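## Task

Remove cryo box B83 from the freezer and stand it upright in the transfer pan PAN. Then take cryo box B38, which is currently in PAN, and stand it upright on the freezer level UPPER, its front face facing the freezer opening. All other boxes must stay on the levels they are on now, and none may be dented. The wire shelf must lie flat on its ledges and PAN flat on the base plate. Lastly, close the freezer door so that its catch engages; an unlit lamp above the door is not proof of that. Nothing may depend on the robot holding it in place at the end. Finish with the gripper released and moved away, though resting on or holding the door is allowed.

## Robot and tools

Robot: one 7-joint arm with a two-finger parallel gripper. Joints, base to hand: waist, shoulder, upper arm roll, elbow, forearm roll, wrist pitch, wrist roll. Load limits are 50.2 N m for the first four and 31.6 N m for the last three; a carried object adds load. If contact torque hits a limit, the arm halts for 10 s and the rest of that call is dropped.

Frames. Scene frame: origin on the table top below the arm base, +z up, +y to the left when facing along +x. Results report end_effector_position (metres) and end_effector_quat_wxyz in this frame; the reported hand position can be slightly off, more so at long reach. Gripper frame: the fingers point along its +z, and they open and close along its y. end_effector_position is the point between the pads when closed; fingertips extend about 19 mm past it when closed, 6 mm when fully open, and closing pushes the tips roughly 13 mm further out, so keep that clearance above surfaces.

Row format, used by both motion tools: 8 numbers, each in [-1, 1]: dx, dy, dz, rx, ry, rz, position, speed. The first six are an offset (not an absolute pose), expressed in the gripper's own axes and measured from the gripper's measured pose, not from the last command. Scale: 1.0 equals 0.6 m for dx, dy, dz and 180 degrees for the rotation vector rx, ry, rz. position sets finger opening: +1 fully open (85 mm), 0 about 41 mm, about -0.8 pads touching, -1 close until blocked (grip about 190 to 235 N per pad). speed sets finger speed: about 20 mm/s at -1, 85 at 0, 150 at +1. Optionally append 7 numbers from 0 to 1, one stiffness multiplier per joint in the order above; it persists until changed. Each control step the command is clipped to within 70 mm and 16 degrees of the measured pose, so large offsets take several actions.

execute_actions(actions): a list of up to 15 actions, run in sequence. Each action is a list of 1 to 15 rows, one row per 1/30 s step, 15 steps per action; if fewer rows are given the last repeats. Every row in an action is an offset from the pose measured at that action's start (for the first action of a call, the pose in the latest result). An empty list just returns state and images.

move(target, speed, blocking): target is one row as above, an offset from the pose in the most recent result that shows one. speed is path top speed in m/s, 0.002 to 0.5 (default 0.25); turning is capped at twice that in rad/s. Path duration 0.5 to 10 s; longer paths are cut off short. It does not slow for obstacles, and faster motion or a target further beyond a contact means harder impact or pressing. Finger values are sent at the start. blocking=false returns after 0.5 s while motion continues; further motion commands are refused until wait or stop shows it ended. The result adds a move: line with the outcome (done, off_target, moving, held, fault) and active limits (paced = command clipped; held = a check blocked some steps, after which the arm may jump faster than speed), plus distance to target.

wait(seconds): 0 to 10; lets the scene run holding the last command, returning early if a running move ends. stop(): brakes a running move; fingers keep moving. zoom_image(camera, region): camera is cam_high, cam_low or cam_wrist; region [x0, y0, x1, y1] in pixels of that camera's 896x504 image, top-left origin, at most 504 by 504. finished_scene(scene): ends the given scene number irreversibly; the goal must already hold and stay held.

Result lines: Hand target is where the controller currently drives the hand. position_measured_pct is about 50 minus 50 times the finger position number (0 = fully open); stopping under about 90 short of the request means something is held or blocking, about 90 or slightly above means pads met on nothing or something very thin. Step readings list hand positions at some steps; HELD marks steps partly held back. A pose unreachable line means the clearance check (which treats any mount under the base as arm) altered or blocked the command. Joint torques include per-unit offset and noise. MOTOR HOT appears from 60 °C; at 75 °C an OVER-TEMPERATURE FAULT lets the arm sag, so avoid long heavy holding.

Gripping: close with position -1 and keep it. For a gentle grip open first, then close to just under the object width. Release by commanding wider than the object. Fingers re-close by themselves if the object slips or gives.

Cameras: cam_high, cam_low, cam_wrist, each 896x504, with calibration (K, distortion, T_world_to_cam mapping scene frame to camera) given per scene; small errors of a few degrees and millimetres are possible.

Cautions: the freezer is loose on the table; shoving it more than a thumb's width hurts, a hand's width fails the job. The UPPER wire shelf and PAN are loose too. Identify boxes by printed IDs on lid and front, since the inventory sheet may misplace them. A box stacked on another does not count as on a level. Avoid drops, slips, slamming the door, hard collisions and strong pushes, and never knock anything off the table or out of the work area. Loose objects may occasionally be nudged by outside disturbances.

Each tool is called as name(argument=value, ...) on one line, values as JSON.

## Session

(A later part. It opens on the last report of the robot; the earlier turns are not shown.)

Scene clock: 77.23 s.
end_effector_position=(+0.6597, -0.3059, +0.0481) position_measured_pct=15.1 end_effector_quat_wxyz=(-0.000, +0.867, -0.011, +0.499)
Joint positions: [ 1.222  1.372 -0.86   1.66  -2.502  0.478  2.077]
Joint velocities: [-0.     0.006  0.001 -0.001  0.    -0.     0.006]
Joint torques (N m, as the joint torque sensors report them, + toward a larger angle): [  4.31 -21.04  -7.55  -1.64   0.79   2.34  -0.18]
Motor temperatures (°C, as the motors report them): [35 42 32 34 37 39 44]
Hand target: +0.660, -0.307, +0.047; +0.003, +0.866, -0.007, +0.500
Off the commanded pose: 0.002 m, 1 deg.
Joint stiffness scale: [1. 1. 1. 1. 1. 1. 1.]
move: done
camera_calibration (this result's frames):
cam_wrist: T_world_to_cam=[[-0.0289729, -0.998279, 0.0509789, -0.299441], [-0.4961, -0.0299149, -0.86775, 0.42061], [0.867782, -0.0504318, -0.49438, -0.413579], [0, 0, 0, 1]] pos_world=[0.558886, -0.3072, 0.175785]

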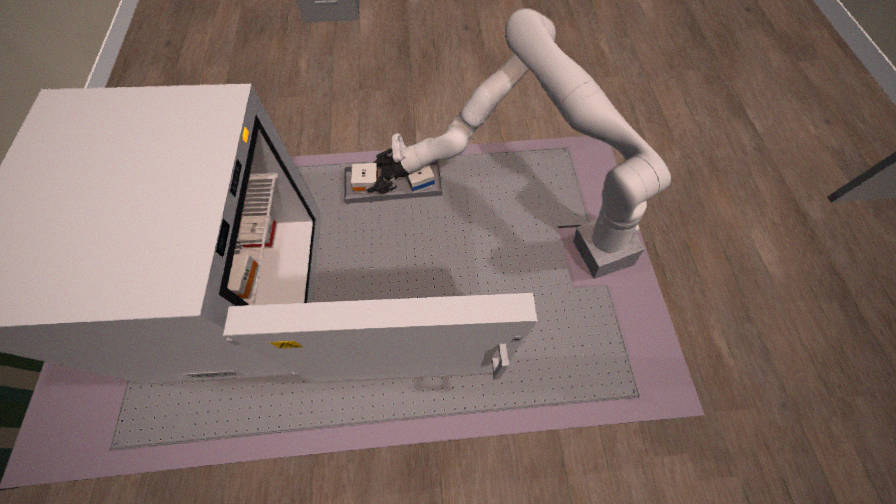

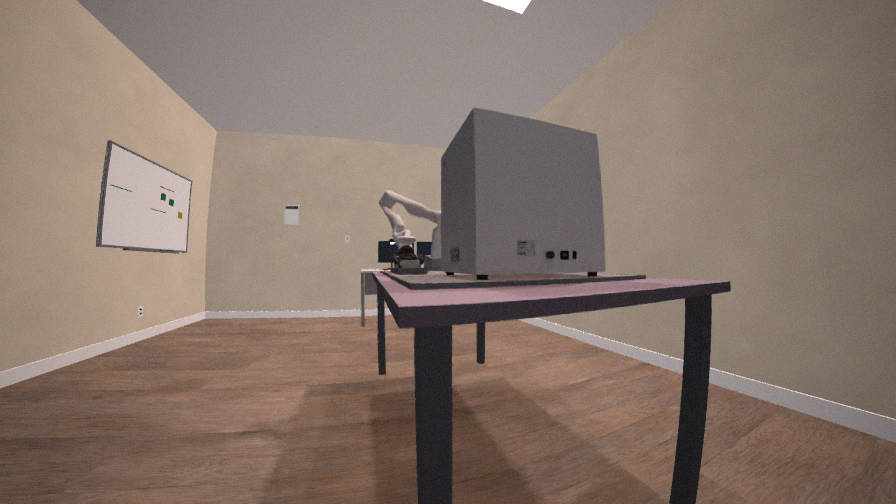

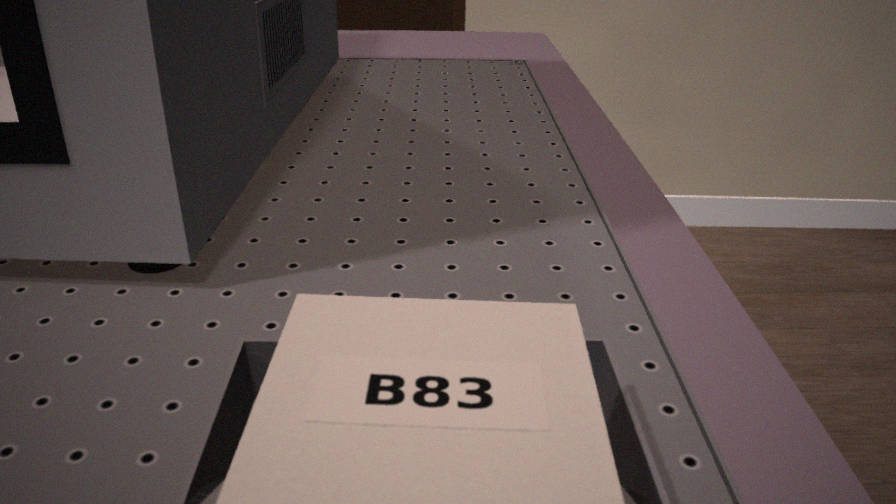

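move(target=[-0.01,0,0.006,0,0,0,0.66,-1], speed=0.02)

move(target=[0,0,0,0,0,0,0.9,-1])

move(target=[0.1,0,-0.06,0,0,0,0.9,-1], speed=0.1)

move(target=[-0.215,0.045,-0.375,0.077,0,-0.047,1,0])

Scene clock: 78.07 s.
end_effector_position=(+0.6592, -0.3059, +0.0424) position_measured_pct=15.1 end_effector_quat_wxyz=(-0.002, +0.867, -0.015, +0.498)
Joint positions: [ 1.22   1.384 -0.86   1.654 -2.502  0.478  2.077]
Joint velocities: [-0.     0.006  0.    -0.002  0.002 -0.     0.001]
Joint torques (N m, as the joint torque sensors report them, + toward a larger angle): [  4.04 -20.48  -7.63  -2.23   0.8    2.08  -0.19]
Motor temperatures (°C, as the motors report them): [35 42 32 34 37 39 44]
Hand target: +0.660, -0.306, +0.041; -0.000, +0.867, -0.011, +0.499
Off the commanded pose: 0.001 m, 0 deg.
Joint stiffness scale: [1. 1. 1. 1. 1. 1. 1.]
move: done
camera_calibration (this result's frames):
cam_wrist: T_world_to_cam=[[-0.0334394, -0.998458, 0.0443133, -0.296083], [-0.49801, -0.0217956, -0.866898, 0.419167], [0.866527, -0.051057, -0.496513, -0.415205], [0, 0, 0, 1]] pos_world=[0.558635, -0.30769, 0.170341]

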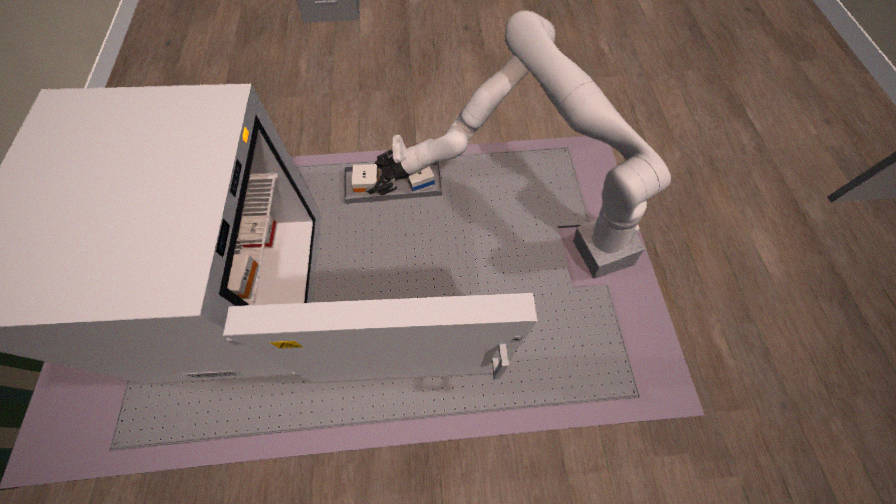

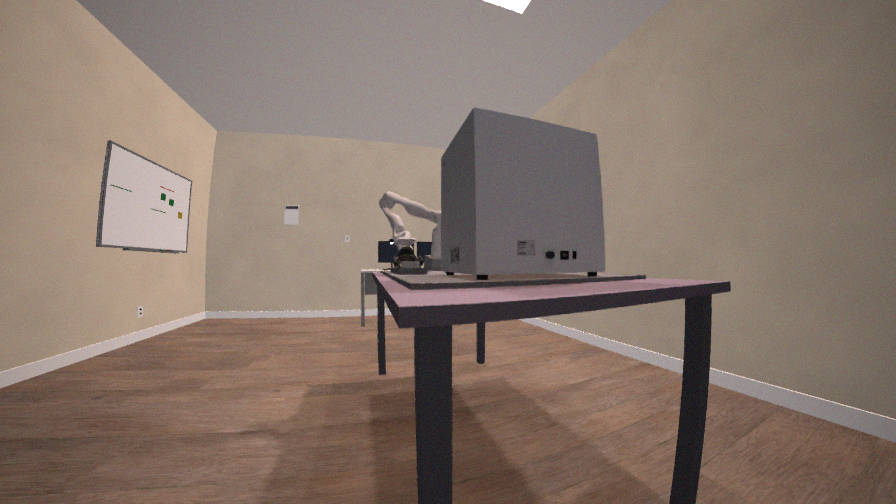

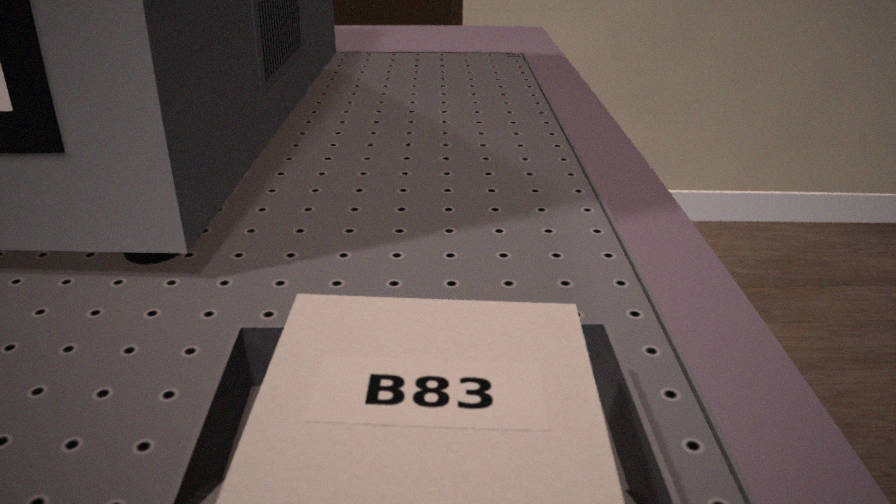

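Scene clock: 78.83 s.
end_effector_position=(+0.6592, -0.3059, +0.0424) position_measured_pct=5.2 end_effector_quat_wxyz=(-0.002, +0.867, -0.015, +0.498)
Joint positions: [ 1.22   1.384 -0.86   1.654 -2.502  0.478  2.077]
Joint velocities: [-0.     0.001 -0.     0.     0.     0.     0.001]
Joint torques (N m, as the joint torque sensors report them, + toward a larger angle): [  4.   -20.52  -7.27  -1.91   0.84   1.96  -0.23]
Motor temperatures (°C, as the motors report them): [35 42 32 34 37 39 44]
Hand target: +0.659, -0.306, +0.042; -0.002, +0.867, -0.015, +0.498
Off the commanded pose: 0.000 m, 0 deg.
Joint stiffness scale: [1. 1. 1. 1. 1. 1. 1.]
move: done
camera_calibration (this result's frames):
cam_wrist: T_world_to_cam=[[-0.0334557, -0.998459, 0.0442761, -0.296067], [-0.498022, -0.0217545, -0.866891, 0.419162], [0.866519, -0.051053, -0.496527, -0.415206], [0, 0, 0, 1]] pos_world=[0.558631, -0.307689, 0.170316]

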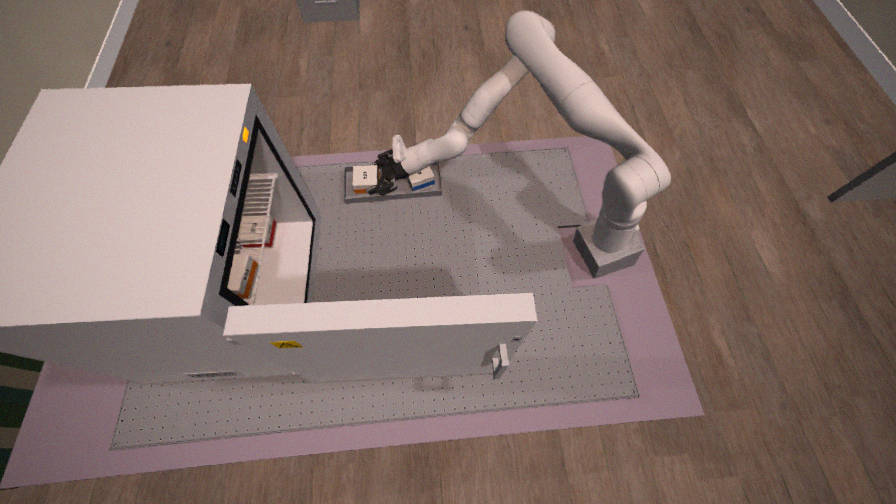

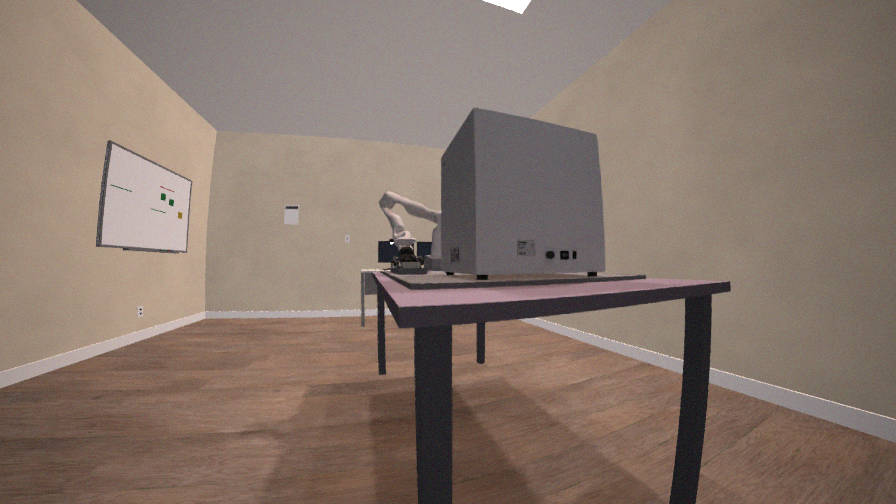

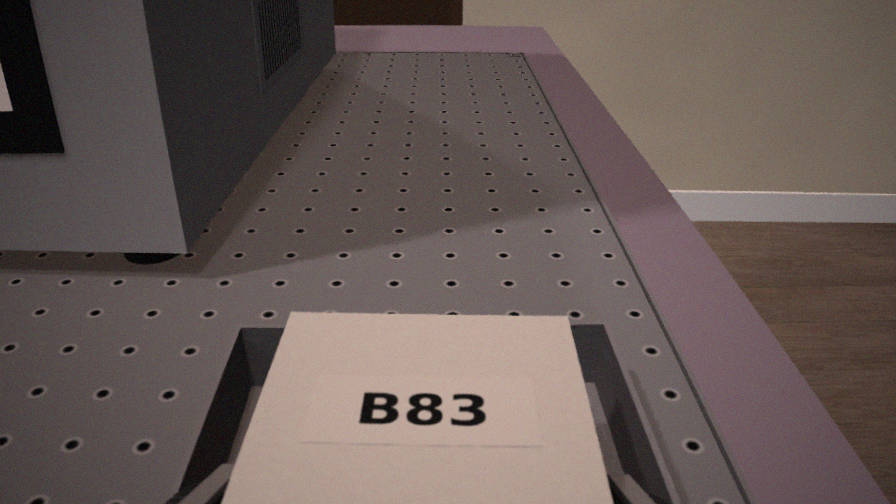

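Scene clock: 80.03 s.
end_effector_position=(+0.6589, -0.3084, +0.1113) position_measured_pct=5.2 end_effector_quat_wxyz=(+0.002, +0.866, -0.011, +0.500)
Joint positions: [ 1.268  1.236 -0.896  1.732 -2.55   0.433  2.045]
Joint velocities: [ 0.    -0.006  0.     0.001 -0.001  0.002 -0.007]
Joint torques (N m, as the joint torque sensors report them, + toward a larger angle): [  3.76 -19.86  -7.32  -2.72   0.75   1.93  -0.04]
Motor temperatures (°C, as the motors report them): [35 42 32 34 37 39 44]
Hand target: +0.658, -0.307, +0.112; -0.002, +0.867, -0.015, +0.498
Off the commanded pose: 0.002 m, 1 deg.
Joint stiffness scale: [1. 1. 1. 1. 1. 1. 1.]
move: done
camera_calibration (this result's frames):
cam_wrist: T_world_to_cam=[[-0.0303441, -0.998064, 0.0542949, -0.304658], [-0.494772, -0.0322, -0.868426, 0.473493], [0.868493, -0.0532152, -0.492837, -0.383185], [0, 0, 0, 1]] pos_world=[0.55782, -0.309213, 0.238888]

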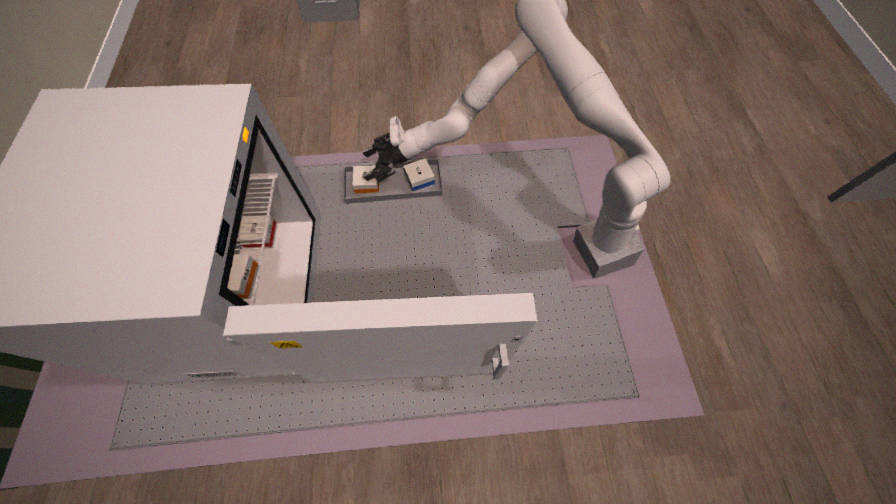

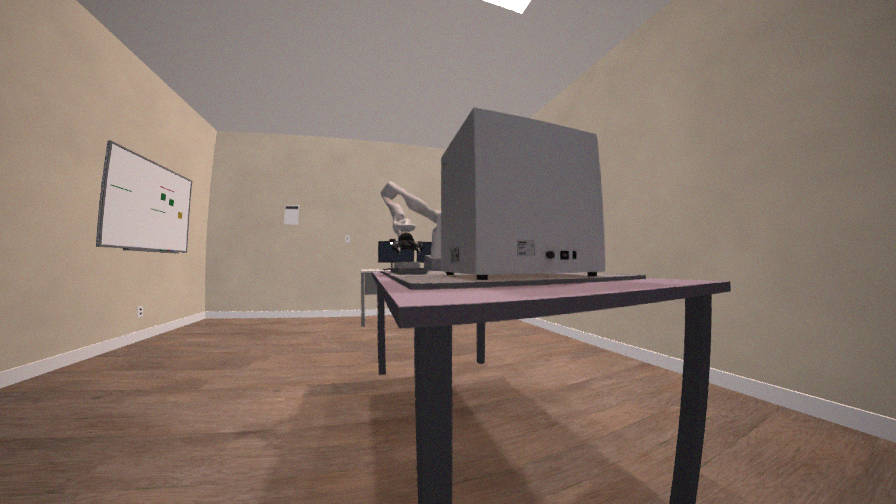

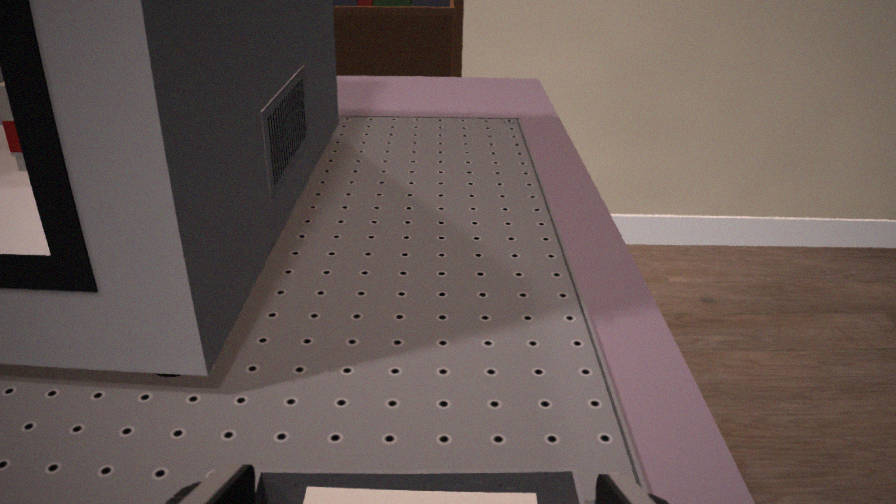

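Scene clock: 81.93 s.
end_effector_position=(+0.3993, -0.3307, +0.1112) position_measured_pct=0.0 end_effector_quat_wxyz=(-0.064, +0.859, +0.110, +0.496)
Joint positions: [ 1.816  1.28  -0.752  1.873 -1.107  0.59   1.193]
Joint velocities: [-0.008 -0.004  0.001 -0.002 -0.     0.002 -0.003]
Joint torques (N m, as the joint torque sensors report them, + toward a larger angle): [  4.14 -16.9   -6.09  -0.31  -0.04   2.14  -0.07]
Motor temperatures (°C, as the motors report them): [35 42 32 34 37 39 44]
Hand target: +0.399, -0.331, +0.111; -0.065, +0.859, +0.113, +0.495
Off the commanded pose: 0.001 m, 0 deg.
Joint stiffness scale: [1. 1. 1. 1. 1. 1. 1.]
move: done
camera_calibration (this result's frames):
cam_wrist: T_world_to_cam=[[0.243027, -0.968037, 0.0619777, -0.434778], [-0.463975, -0.172116, -0.868967, 0.285699], [0.85186, 0.182427, -0.490974, -0.0746284], [0, 0, 0, 1]] pos_world=[0.301793, -0.358094, 0.238569]

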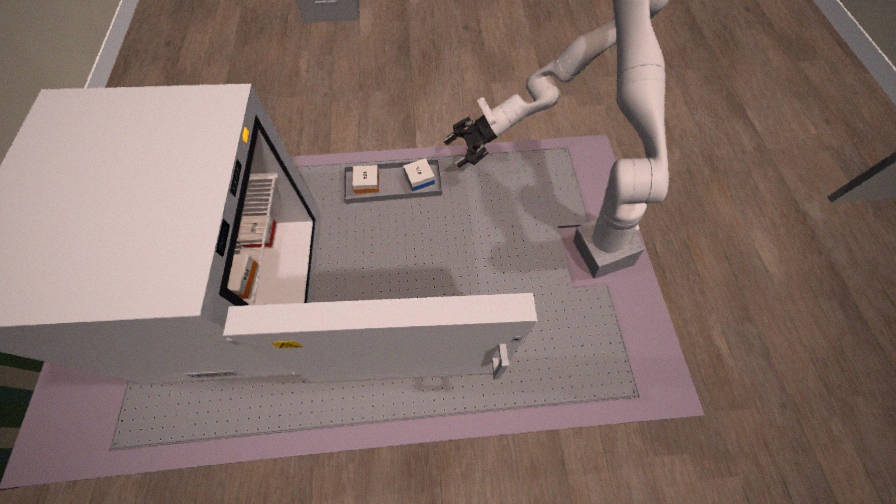

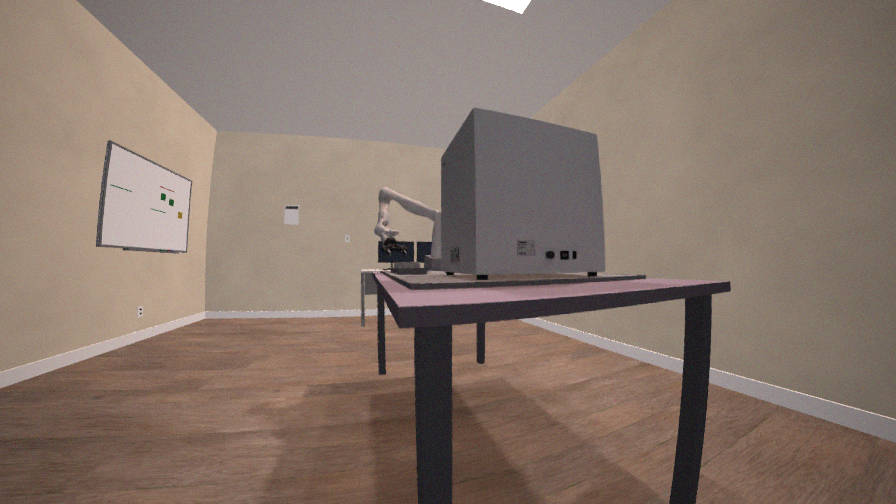

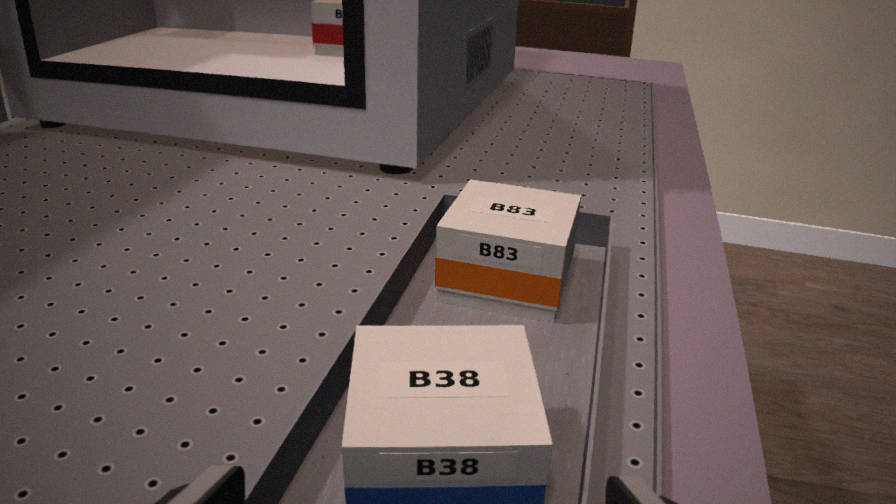

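move(target=[-0.004,0.01,0.21,0.008,0,-0.005,1,0], speed=0.06)

move(target=[0,0,0,0,0,0,0.68,-1])

Scene clock: 84.50 s.
end_effector_position=(+0.5032, -0.3080, +0.0471) position_measured_pct=0.0 end_effector_quat_wxyz=(-0.072, +0.857, +0.124, +0.495)
Joint positions: [ 1.605  1.456 -0.871  1.725 -1.193  0.41   1.263]
Joint velocities: [-0.003  0.004 -0.    -0.002 -0.    -0.001  0.   ]
Joint torques (N m, as the joint torque sensors report them, + toward a larger angle): [  4.24 -18.23  -7.82  -0.2   -0.15   2.26  -0.11]
Motor temperatures (°C, as the motors report them): [35 42 32 34 37 39 44]
Hand target: +0.505, -0.309, +0.047; -0.071, +0.857, +0.124, +0.495
Off the commanded pose: 0.003 m, 0 deg.
Joint stiffness scale: [1. 1. 1. 1. 1. 1. 1.]
move: done
camera_calibration (this result's frames):
cam_wrist: T_world_to_cam=[[0.274317, -0.959694, 0.0611426, -0.447286], [-0.458586, -0.186438, -0.868873, 0.275019], [0.845251, 0.210307, -0.491245, -0.186788], [0, 0, 0, 1]] pos_world=[0.406701, -0.3387, 0.174546]

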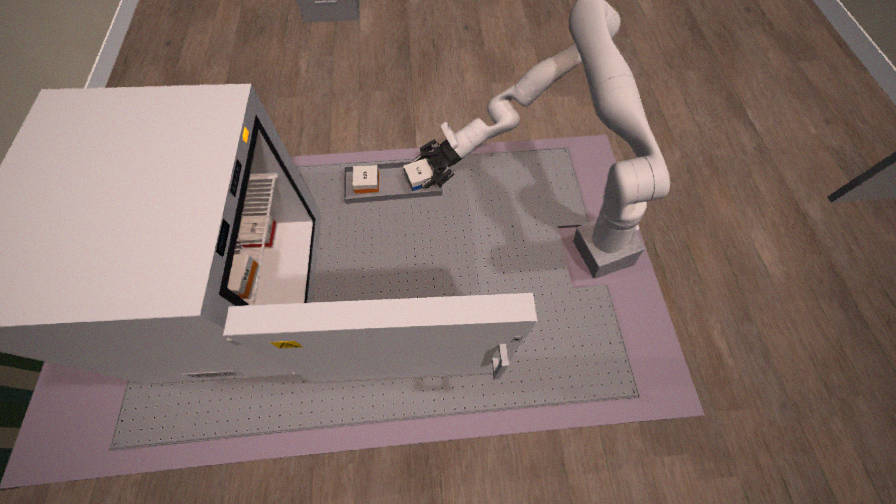

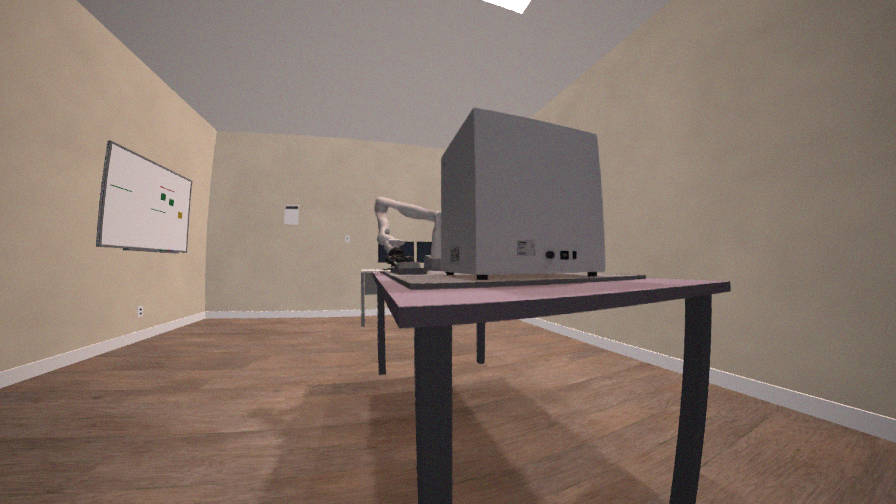

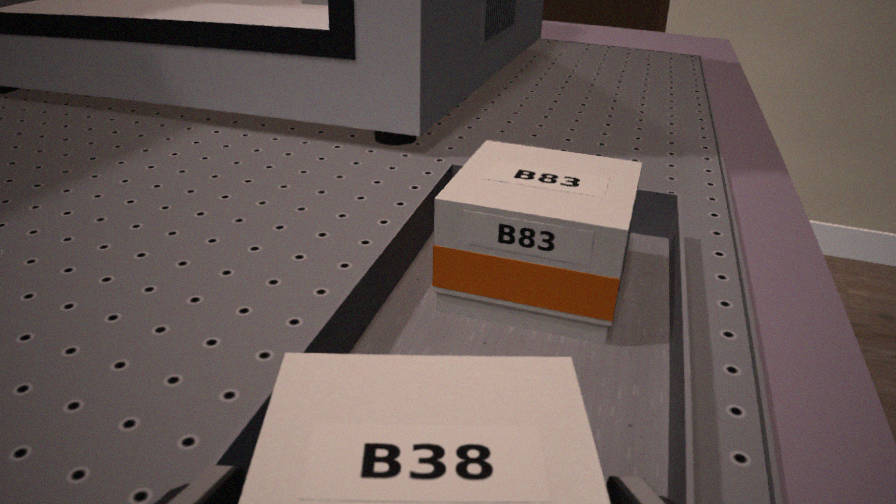

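Scene clock: 85.50 s.
end_effector_position=(+0.5032, -0.3080, +0.0471) position_measured_pct=15.1 end_effector_quat_wxyz=(-0.072, +0.857, +0.124, +0.495)
Joint positions: [ 1.605  1.456 -0.871  1.725 -1.193  0.41   1.263]
Joint velocities: [ 0.    -0.001 -0.    -0.    -0.001  0.    -0.   ]
Joint torques (N m, as the joint torque sensors report them, + toward a larger angle): [  2.58 -16.54  -6.16  -0.52  -0.05   1.17  -0.29]
Motor temperatures (°C, as the motors report them): [35 42 32 34 37 39 44]
Hand target: +0.503, -0.308, +0.047; -0.072, +0.857, +0.124, +0.495
Off the commanded pose: 0.000 m, 0 deg.
Joint stiffness scale: [1. 1. 1. 1. 1. 1. 1.]
move: done
camera_calibration (this result's frames):
cam_wrist: T_world_to_cam=[[0.27428, -0.959705, 0.0611206, -0.447275], [-0.458592, -0.1864, -0.868878, 0.275021], [0.84526, 0.210287, -0.491239, -0.186798], [0, 0, 0, 1]] pos_world=[0.406694, -0.338708, 0.174535]

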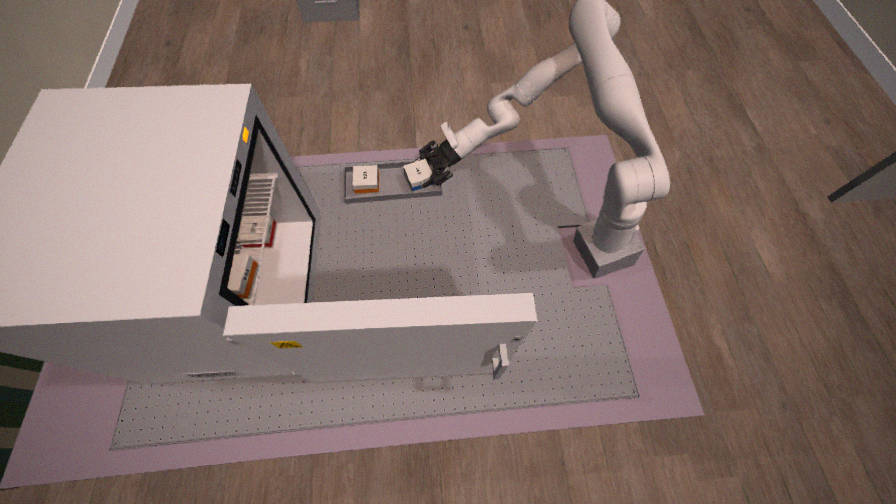

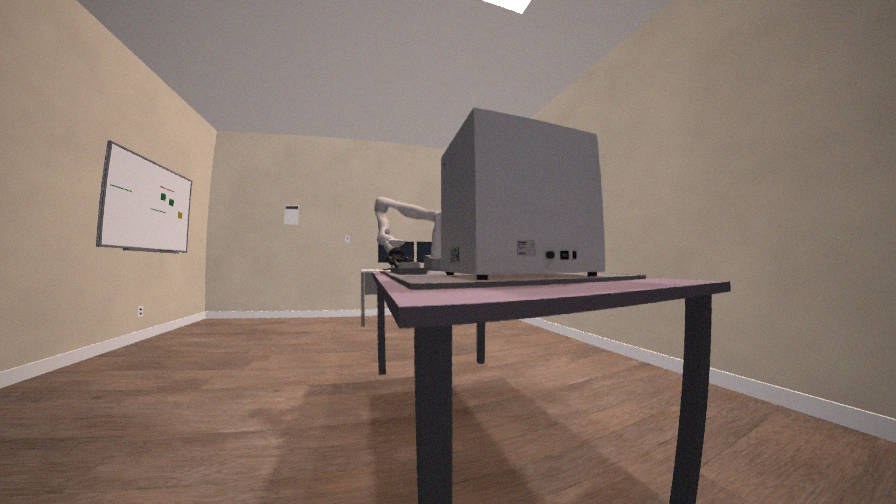

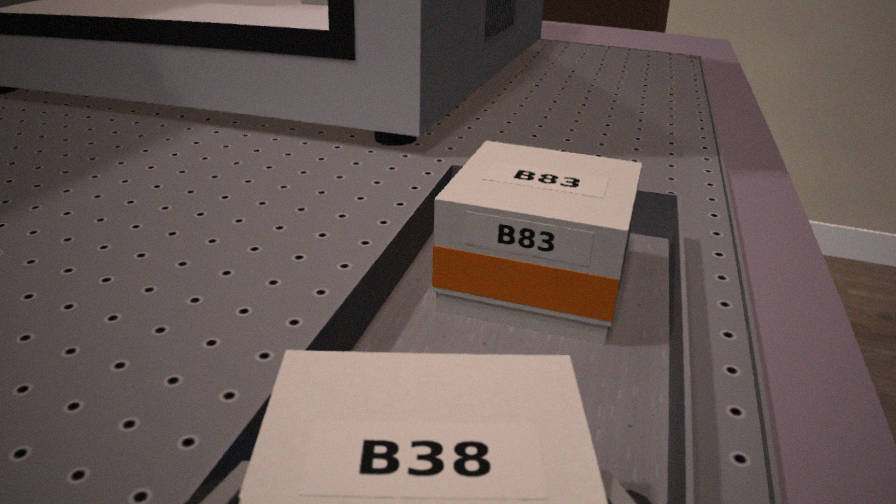

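move(target=[0,0,0,0,0,0,0.66,-1])

move(target=[0.115,0,-0.067,0,0,0,0.66,-1], speed=0.08)

move(target=[0.595,-0.382,0.222,-0.079,0,0.046,0.66,-1], speed=0.2)

move(target=[0.133,0,0.24,0,0,0,0.66,-1], speed=0.08)

Scene clock: 86.37 s.
end_effector_position=(+0.5031, -0.3081, +0.0471) position_measured_pct=15.5 end_effector_quat_wxyz=(-0.072, +0.857, +0.124, +0.495)
Joint positions: [ 1.605  1.456 -0.871  1.725 -1.193  0.41   1.263]
Joint velocities: [ 0.     0.001 -0.001  0.001 -0.001 -0.    -0.   ]
Joint torques (N m, as the joint torque sensors report them, + toward a larger angle): [  2.79 -16.58  -5.83  -0.83  -0.15   0.92  -0.21]
Motor temperatures (°C, as the motors report them): [35 42 32 34 37 39 44]
Hand target: +0.503, -0.308, +0.047; -0.072, +0.857, +0.124, +0.495
Off the commanded pose: 0.000 m, 0 deg.
Joint stiffness scale: [1. 1. 1. 1. 1. 1. 1.]
move: done
camera_calibration (this result's frames):
cam_wrist: T_world_to_cam=[[0.274118, -0.95975, 0.0611509, -0.447279], [-0.458593, -0.186342, -0.86889, 0.275021], [0.845312, 0.210135, -0.491214, -0.1868], [0, 0, 0, 1]] pos_world=[0.406634, -0.338775, 0.174555]

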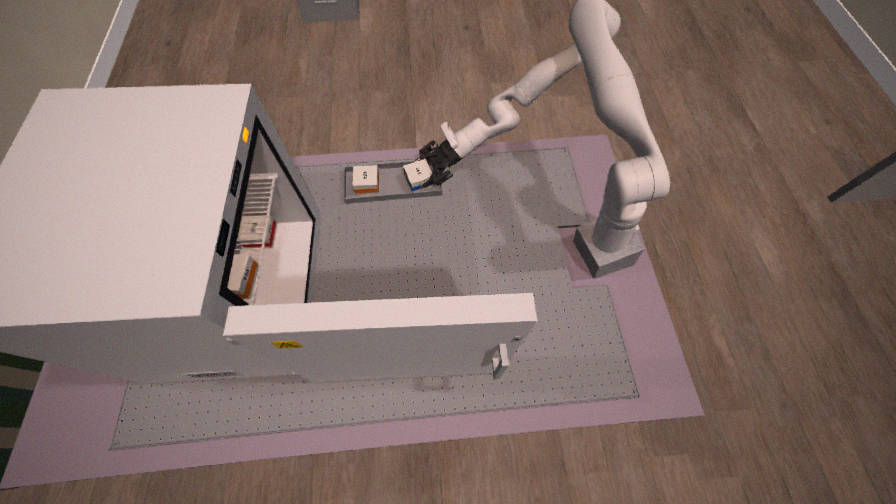

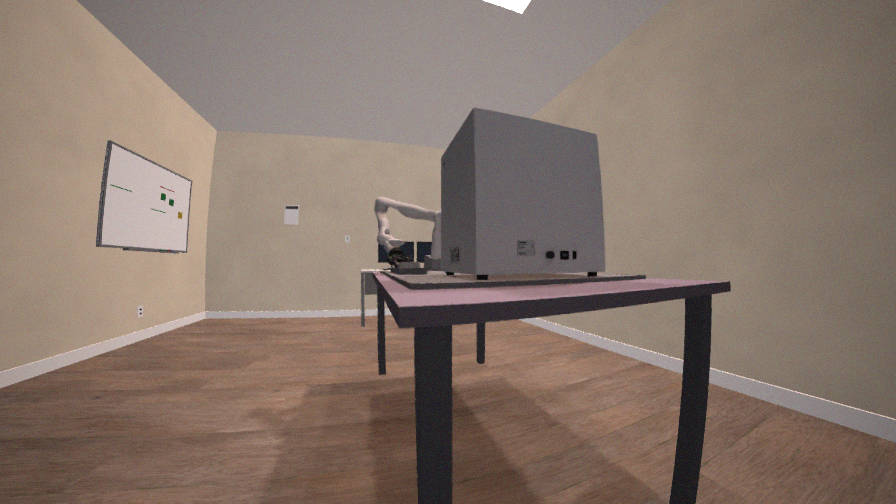

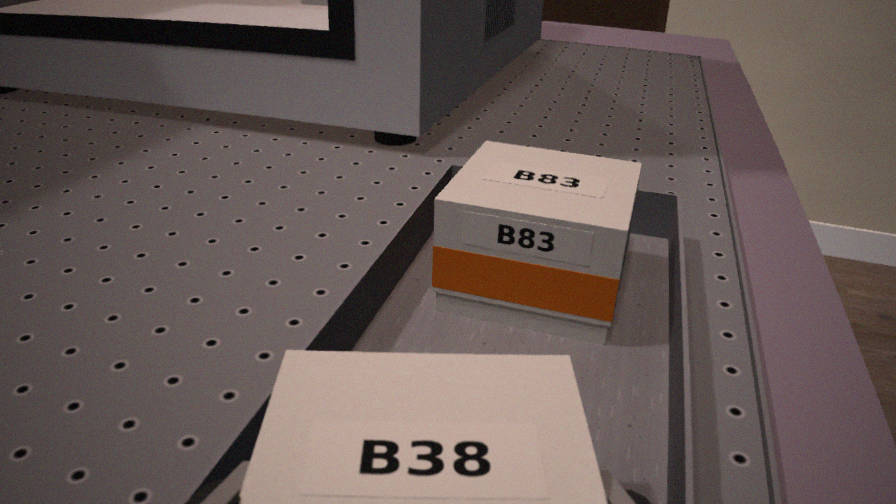

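Scene clock: 87.80 s.
end_effector_position=(+0.5020, -0.3103, +0.1235) position_measured_pct=15.5 end_effector_quat_wxyz=(-0.070, +0.858, +0.125, +0.493)
Joint positions: [ 1.646  1.269 -0.893  1.812 -1.193  0.435  1.136]
Joint velocities: [ 0.    -0.007  0.     0.001  0.     0.002  0.001]
Joint torques (N m, as the joint torque sensors report them, + toward a larger angle): [  4.05 -17.9   -7.21  -1.47  -0.19   2.43  -0.27]
Motor temperatures (°C, as the motors report them): [35 42 32 34 37 39 44]
Hand target: +0.503, -0.309, +0.127; -0.072, +0.857, +0.124, +0.495
Off the commanded pose: 0.004 m, 0 deg.
Joint stiffness scale: [1. 1. 1. 1. 1. 1. 1.]
move: off_target
camera_calibration (this result's frames):
cam_wrist: T_world_to_cam=[[0.273089, -0.959721, 0.0660204, -0.453863], [-0.462649, -0.191198, -0.865678, 0.340624], [0.843432, 0.205863, -0.496228, -0.147676], [0, 0, 0, 1]] pos_world=[0.406089, -0.340054, 0.251554]

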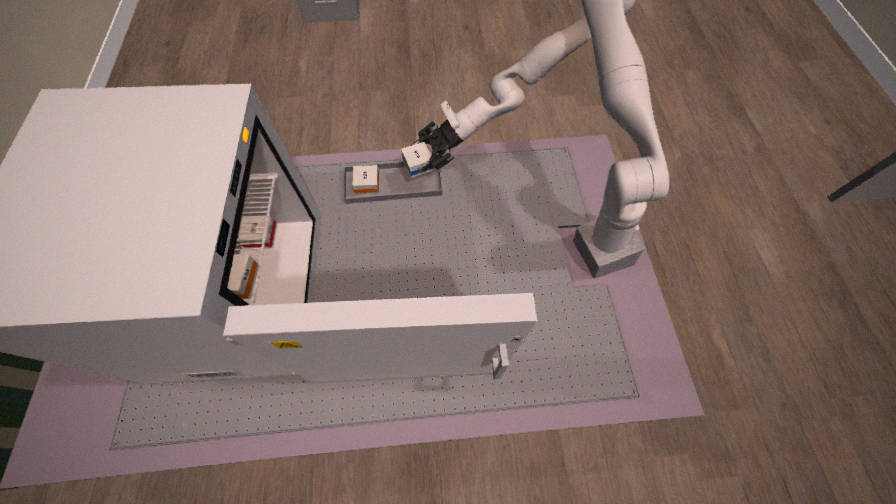

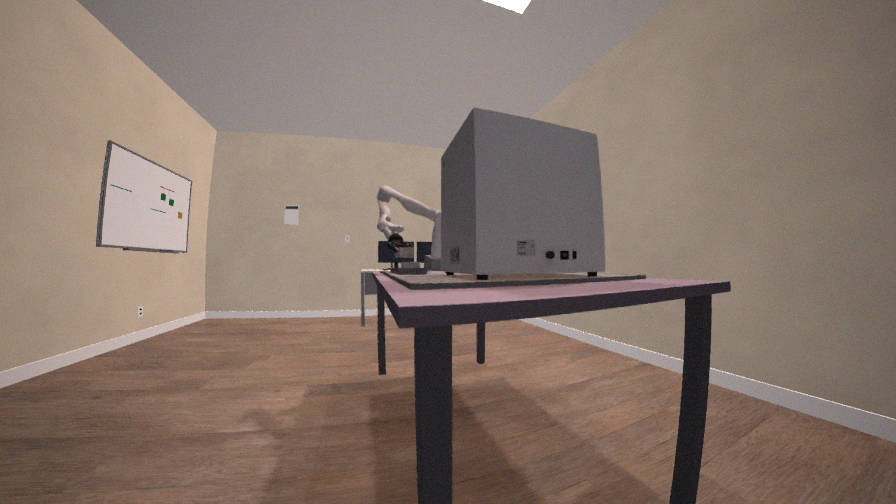

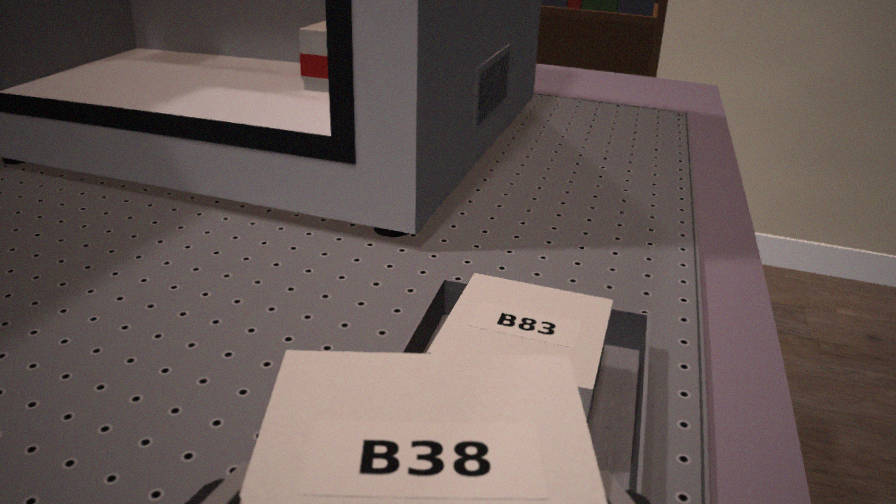

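Scene clock: 91.13 s.
end_effector_position=(+0.7194, -0.0033, +0.3641) position_measured_pct=15.5 end_effector_quat_wxyz=(-0.002, +0.868, +0.002, +0.497)
Joint positions: [ 0.304  0.302 -0.309  1.958 -3.27   0.344  1.721]
Joint velocities: [-0.013 -0.003  0.01  -0.001 -0.002  0.     0.001]
Joint torques (N m, as the joint torque sensors report them, + toward a larger angle): [  0.89 -17.52  -0.4   -8.65   0.43   2.52  -0.1 ]
Motor temperatures (°C, as the motors report them): [35 42 32 34 37 39 44]
Hand target: +0.719, -0.005, +0.366; +0.000, +0.867, +0.001, +0.499
Off the commanded pose: 0.003 m, 1 deg.
Joint stiffness scale: [1. 1. 1. 1. 1. 1. 1.]
move: done
camera_calibration (this result's frames):
cam_wrist: T_world_to_cam=[[-0.00377712, -0.998151, 0.0606621, -0.0334089], [-0.499538, -0.0506679, -0.864809, 0.734839], [0.866284, -0.0335695, -0.498423, -0.291286], [0, 0, 0, 1]] pos_world=[0.61929, -0.00589269, 0.492339]

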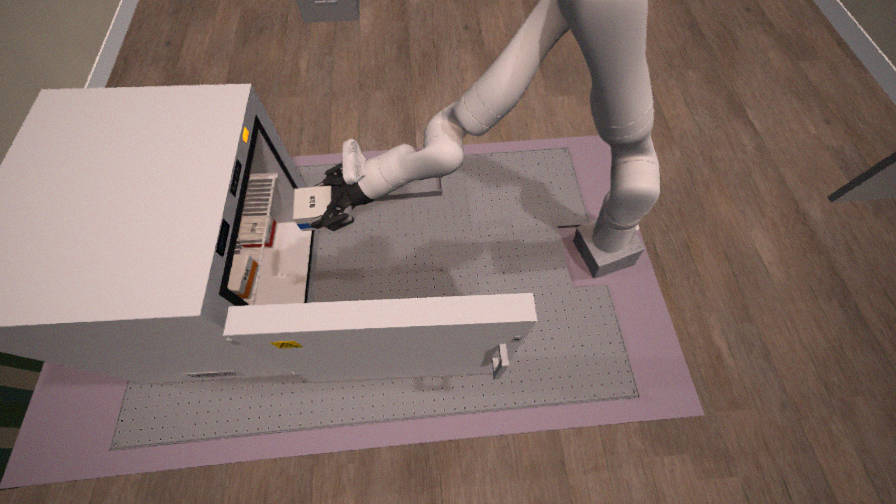

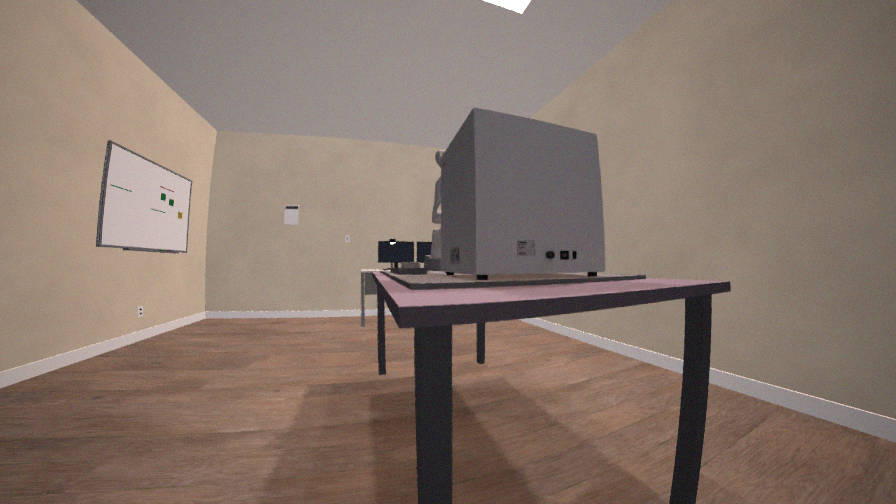

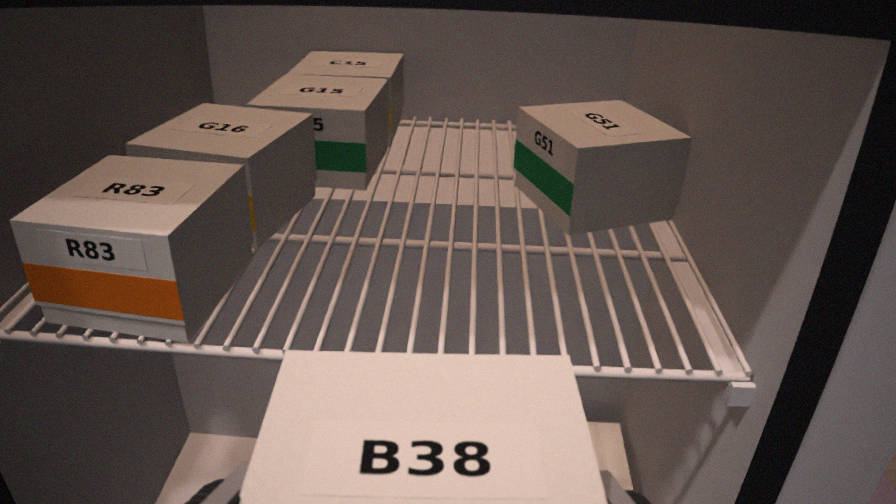

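Scene clock: 93.70 s.
end_effector_position=(+0.8837, -0.0012, +0.3628) position_measured_pct=15.5 end_effector_quat_wxyz=(-0.000, +0.866, +0.007, +0.499)
Joint positions: [ 0.114  0.587 -0.101  1.365 -3.344  0.05   1.787]
Joint velocities: [-0.003  0.002  0.001 -0.001  0.     0.    -0.001]
Joint torques (N m, as the joint torque sensors report them, + toward a larger angle): [  1.67 -24.09  -0.03 -10.46   0.     2.56  -0.15]
Motor temperatures (°C, as the motors report them): [35 42 32 34 37 39 44]
Hand target: +0.884, -0.002, +0.360; -0.002, +0.868, +0.002, +0.497
Off the commanded pose: 0.003 m, 1 deg.
Joint stiffness scale: [1. 1. 1. 1. 1. 1. 1.]
move: done
camera_calibration (this result's frames):
cam_wrist: T_world_to_cam=[[0.00299192, -0.99759, 0.0693127, -0.0397767], [-0.493784, -0.0617472, -0.867389, 0.811781], [0.869579, -0.0316303, -0.492779, -0.43915], [0, 0, 0, 1]] pos_world=[0.78284, -0.00344607, 0.490484]

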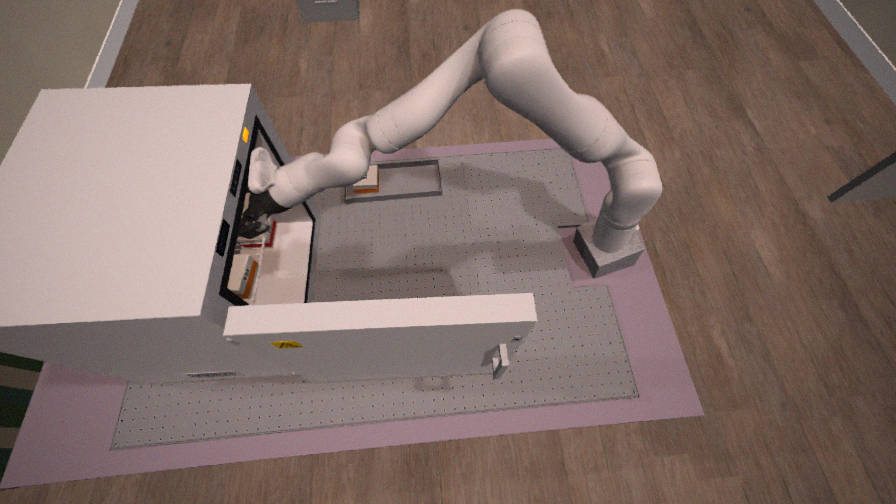

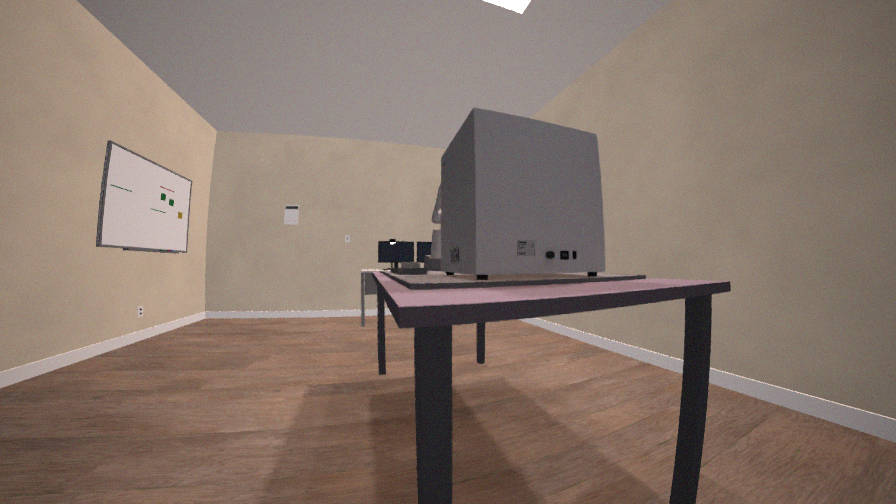

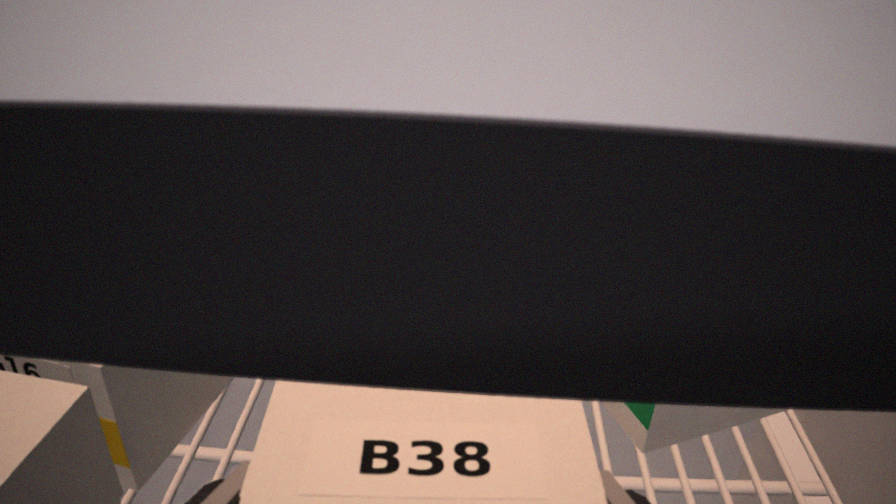

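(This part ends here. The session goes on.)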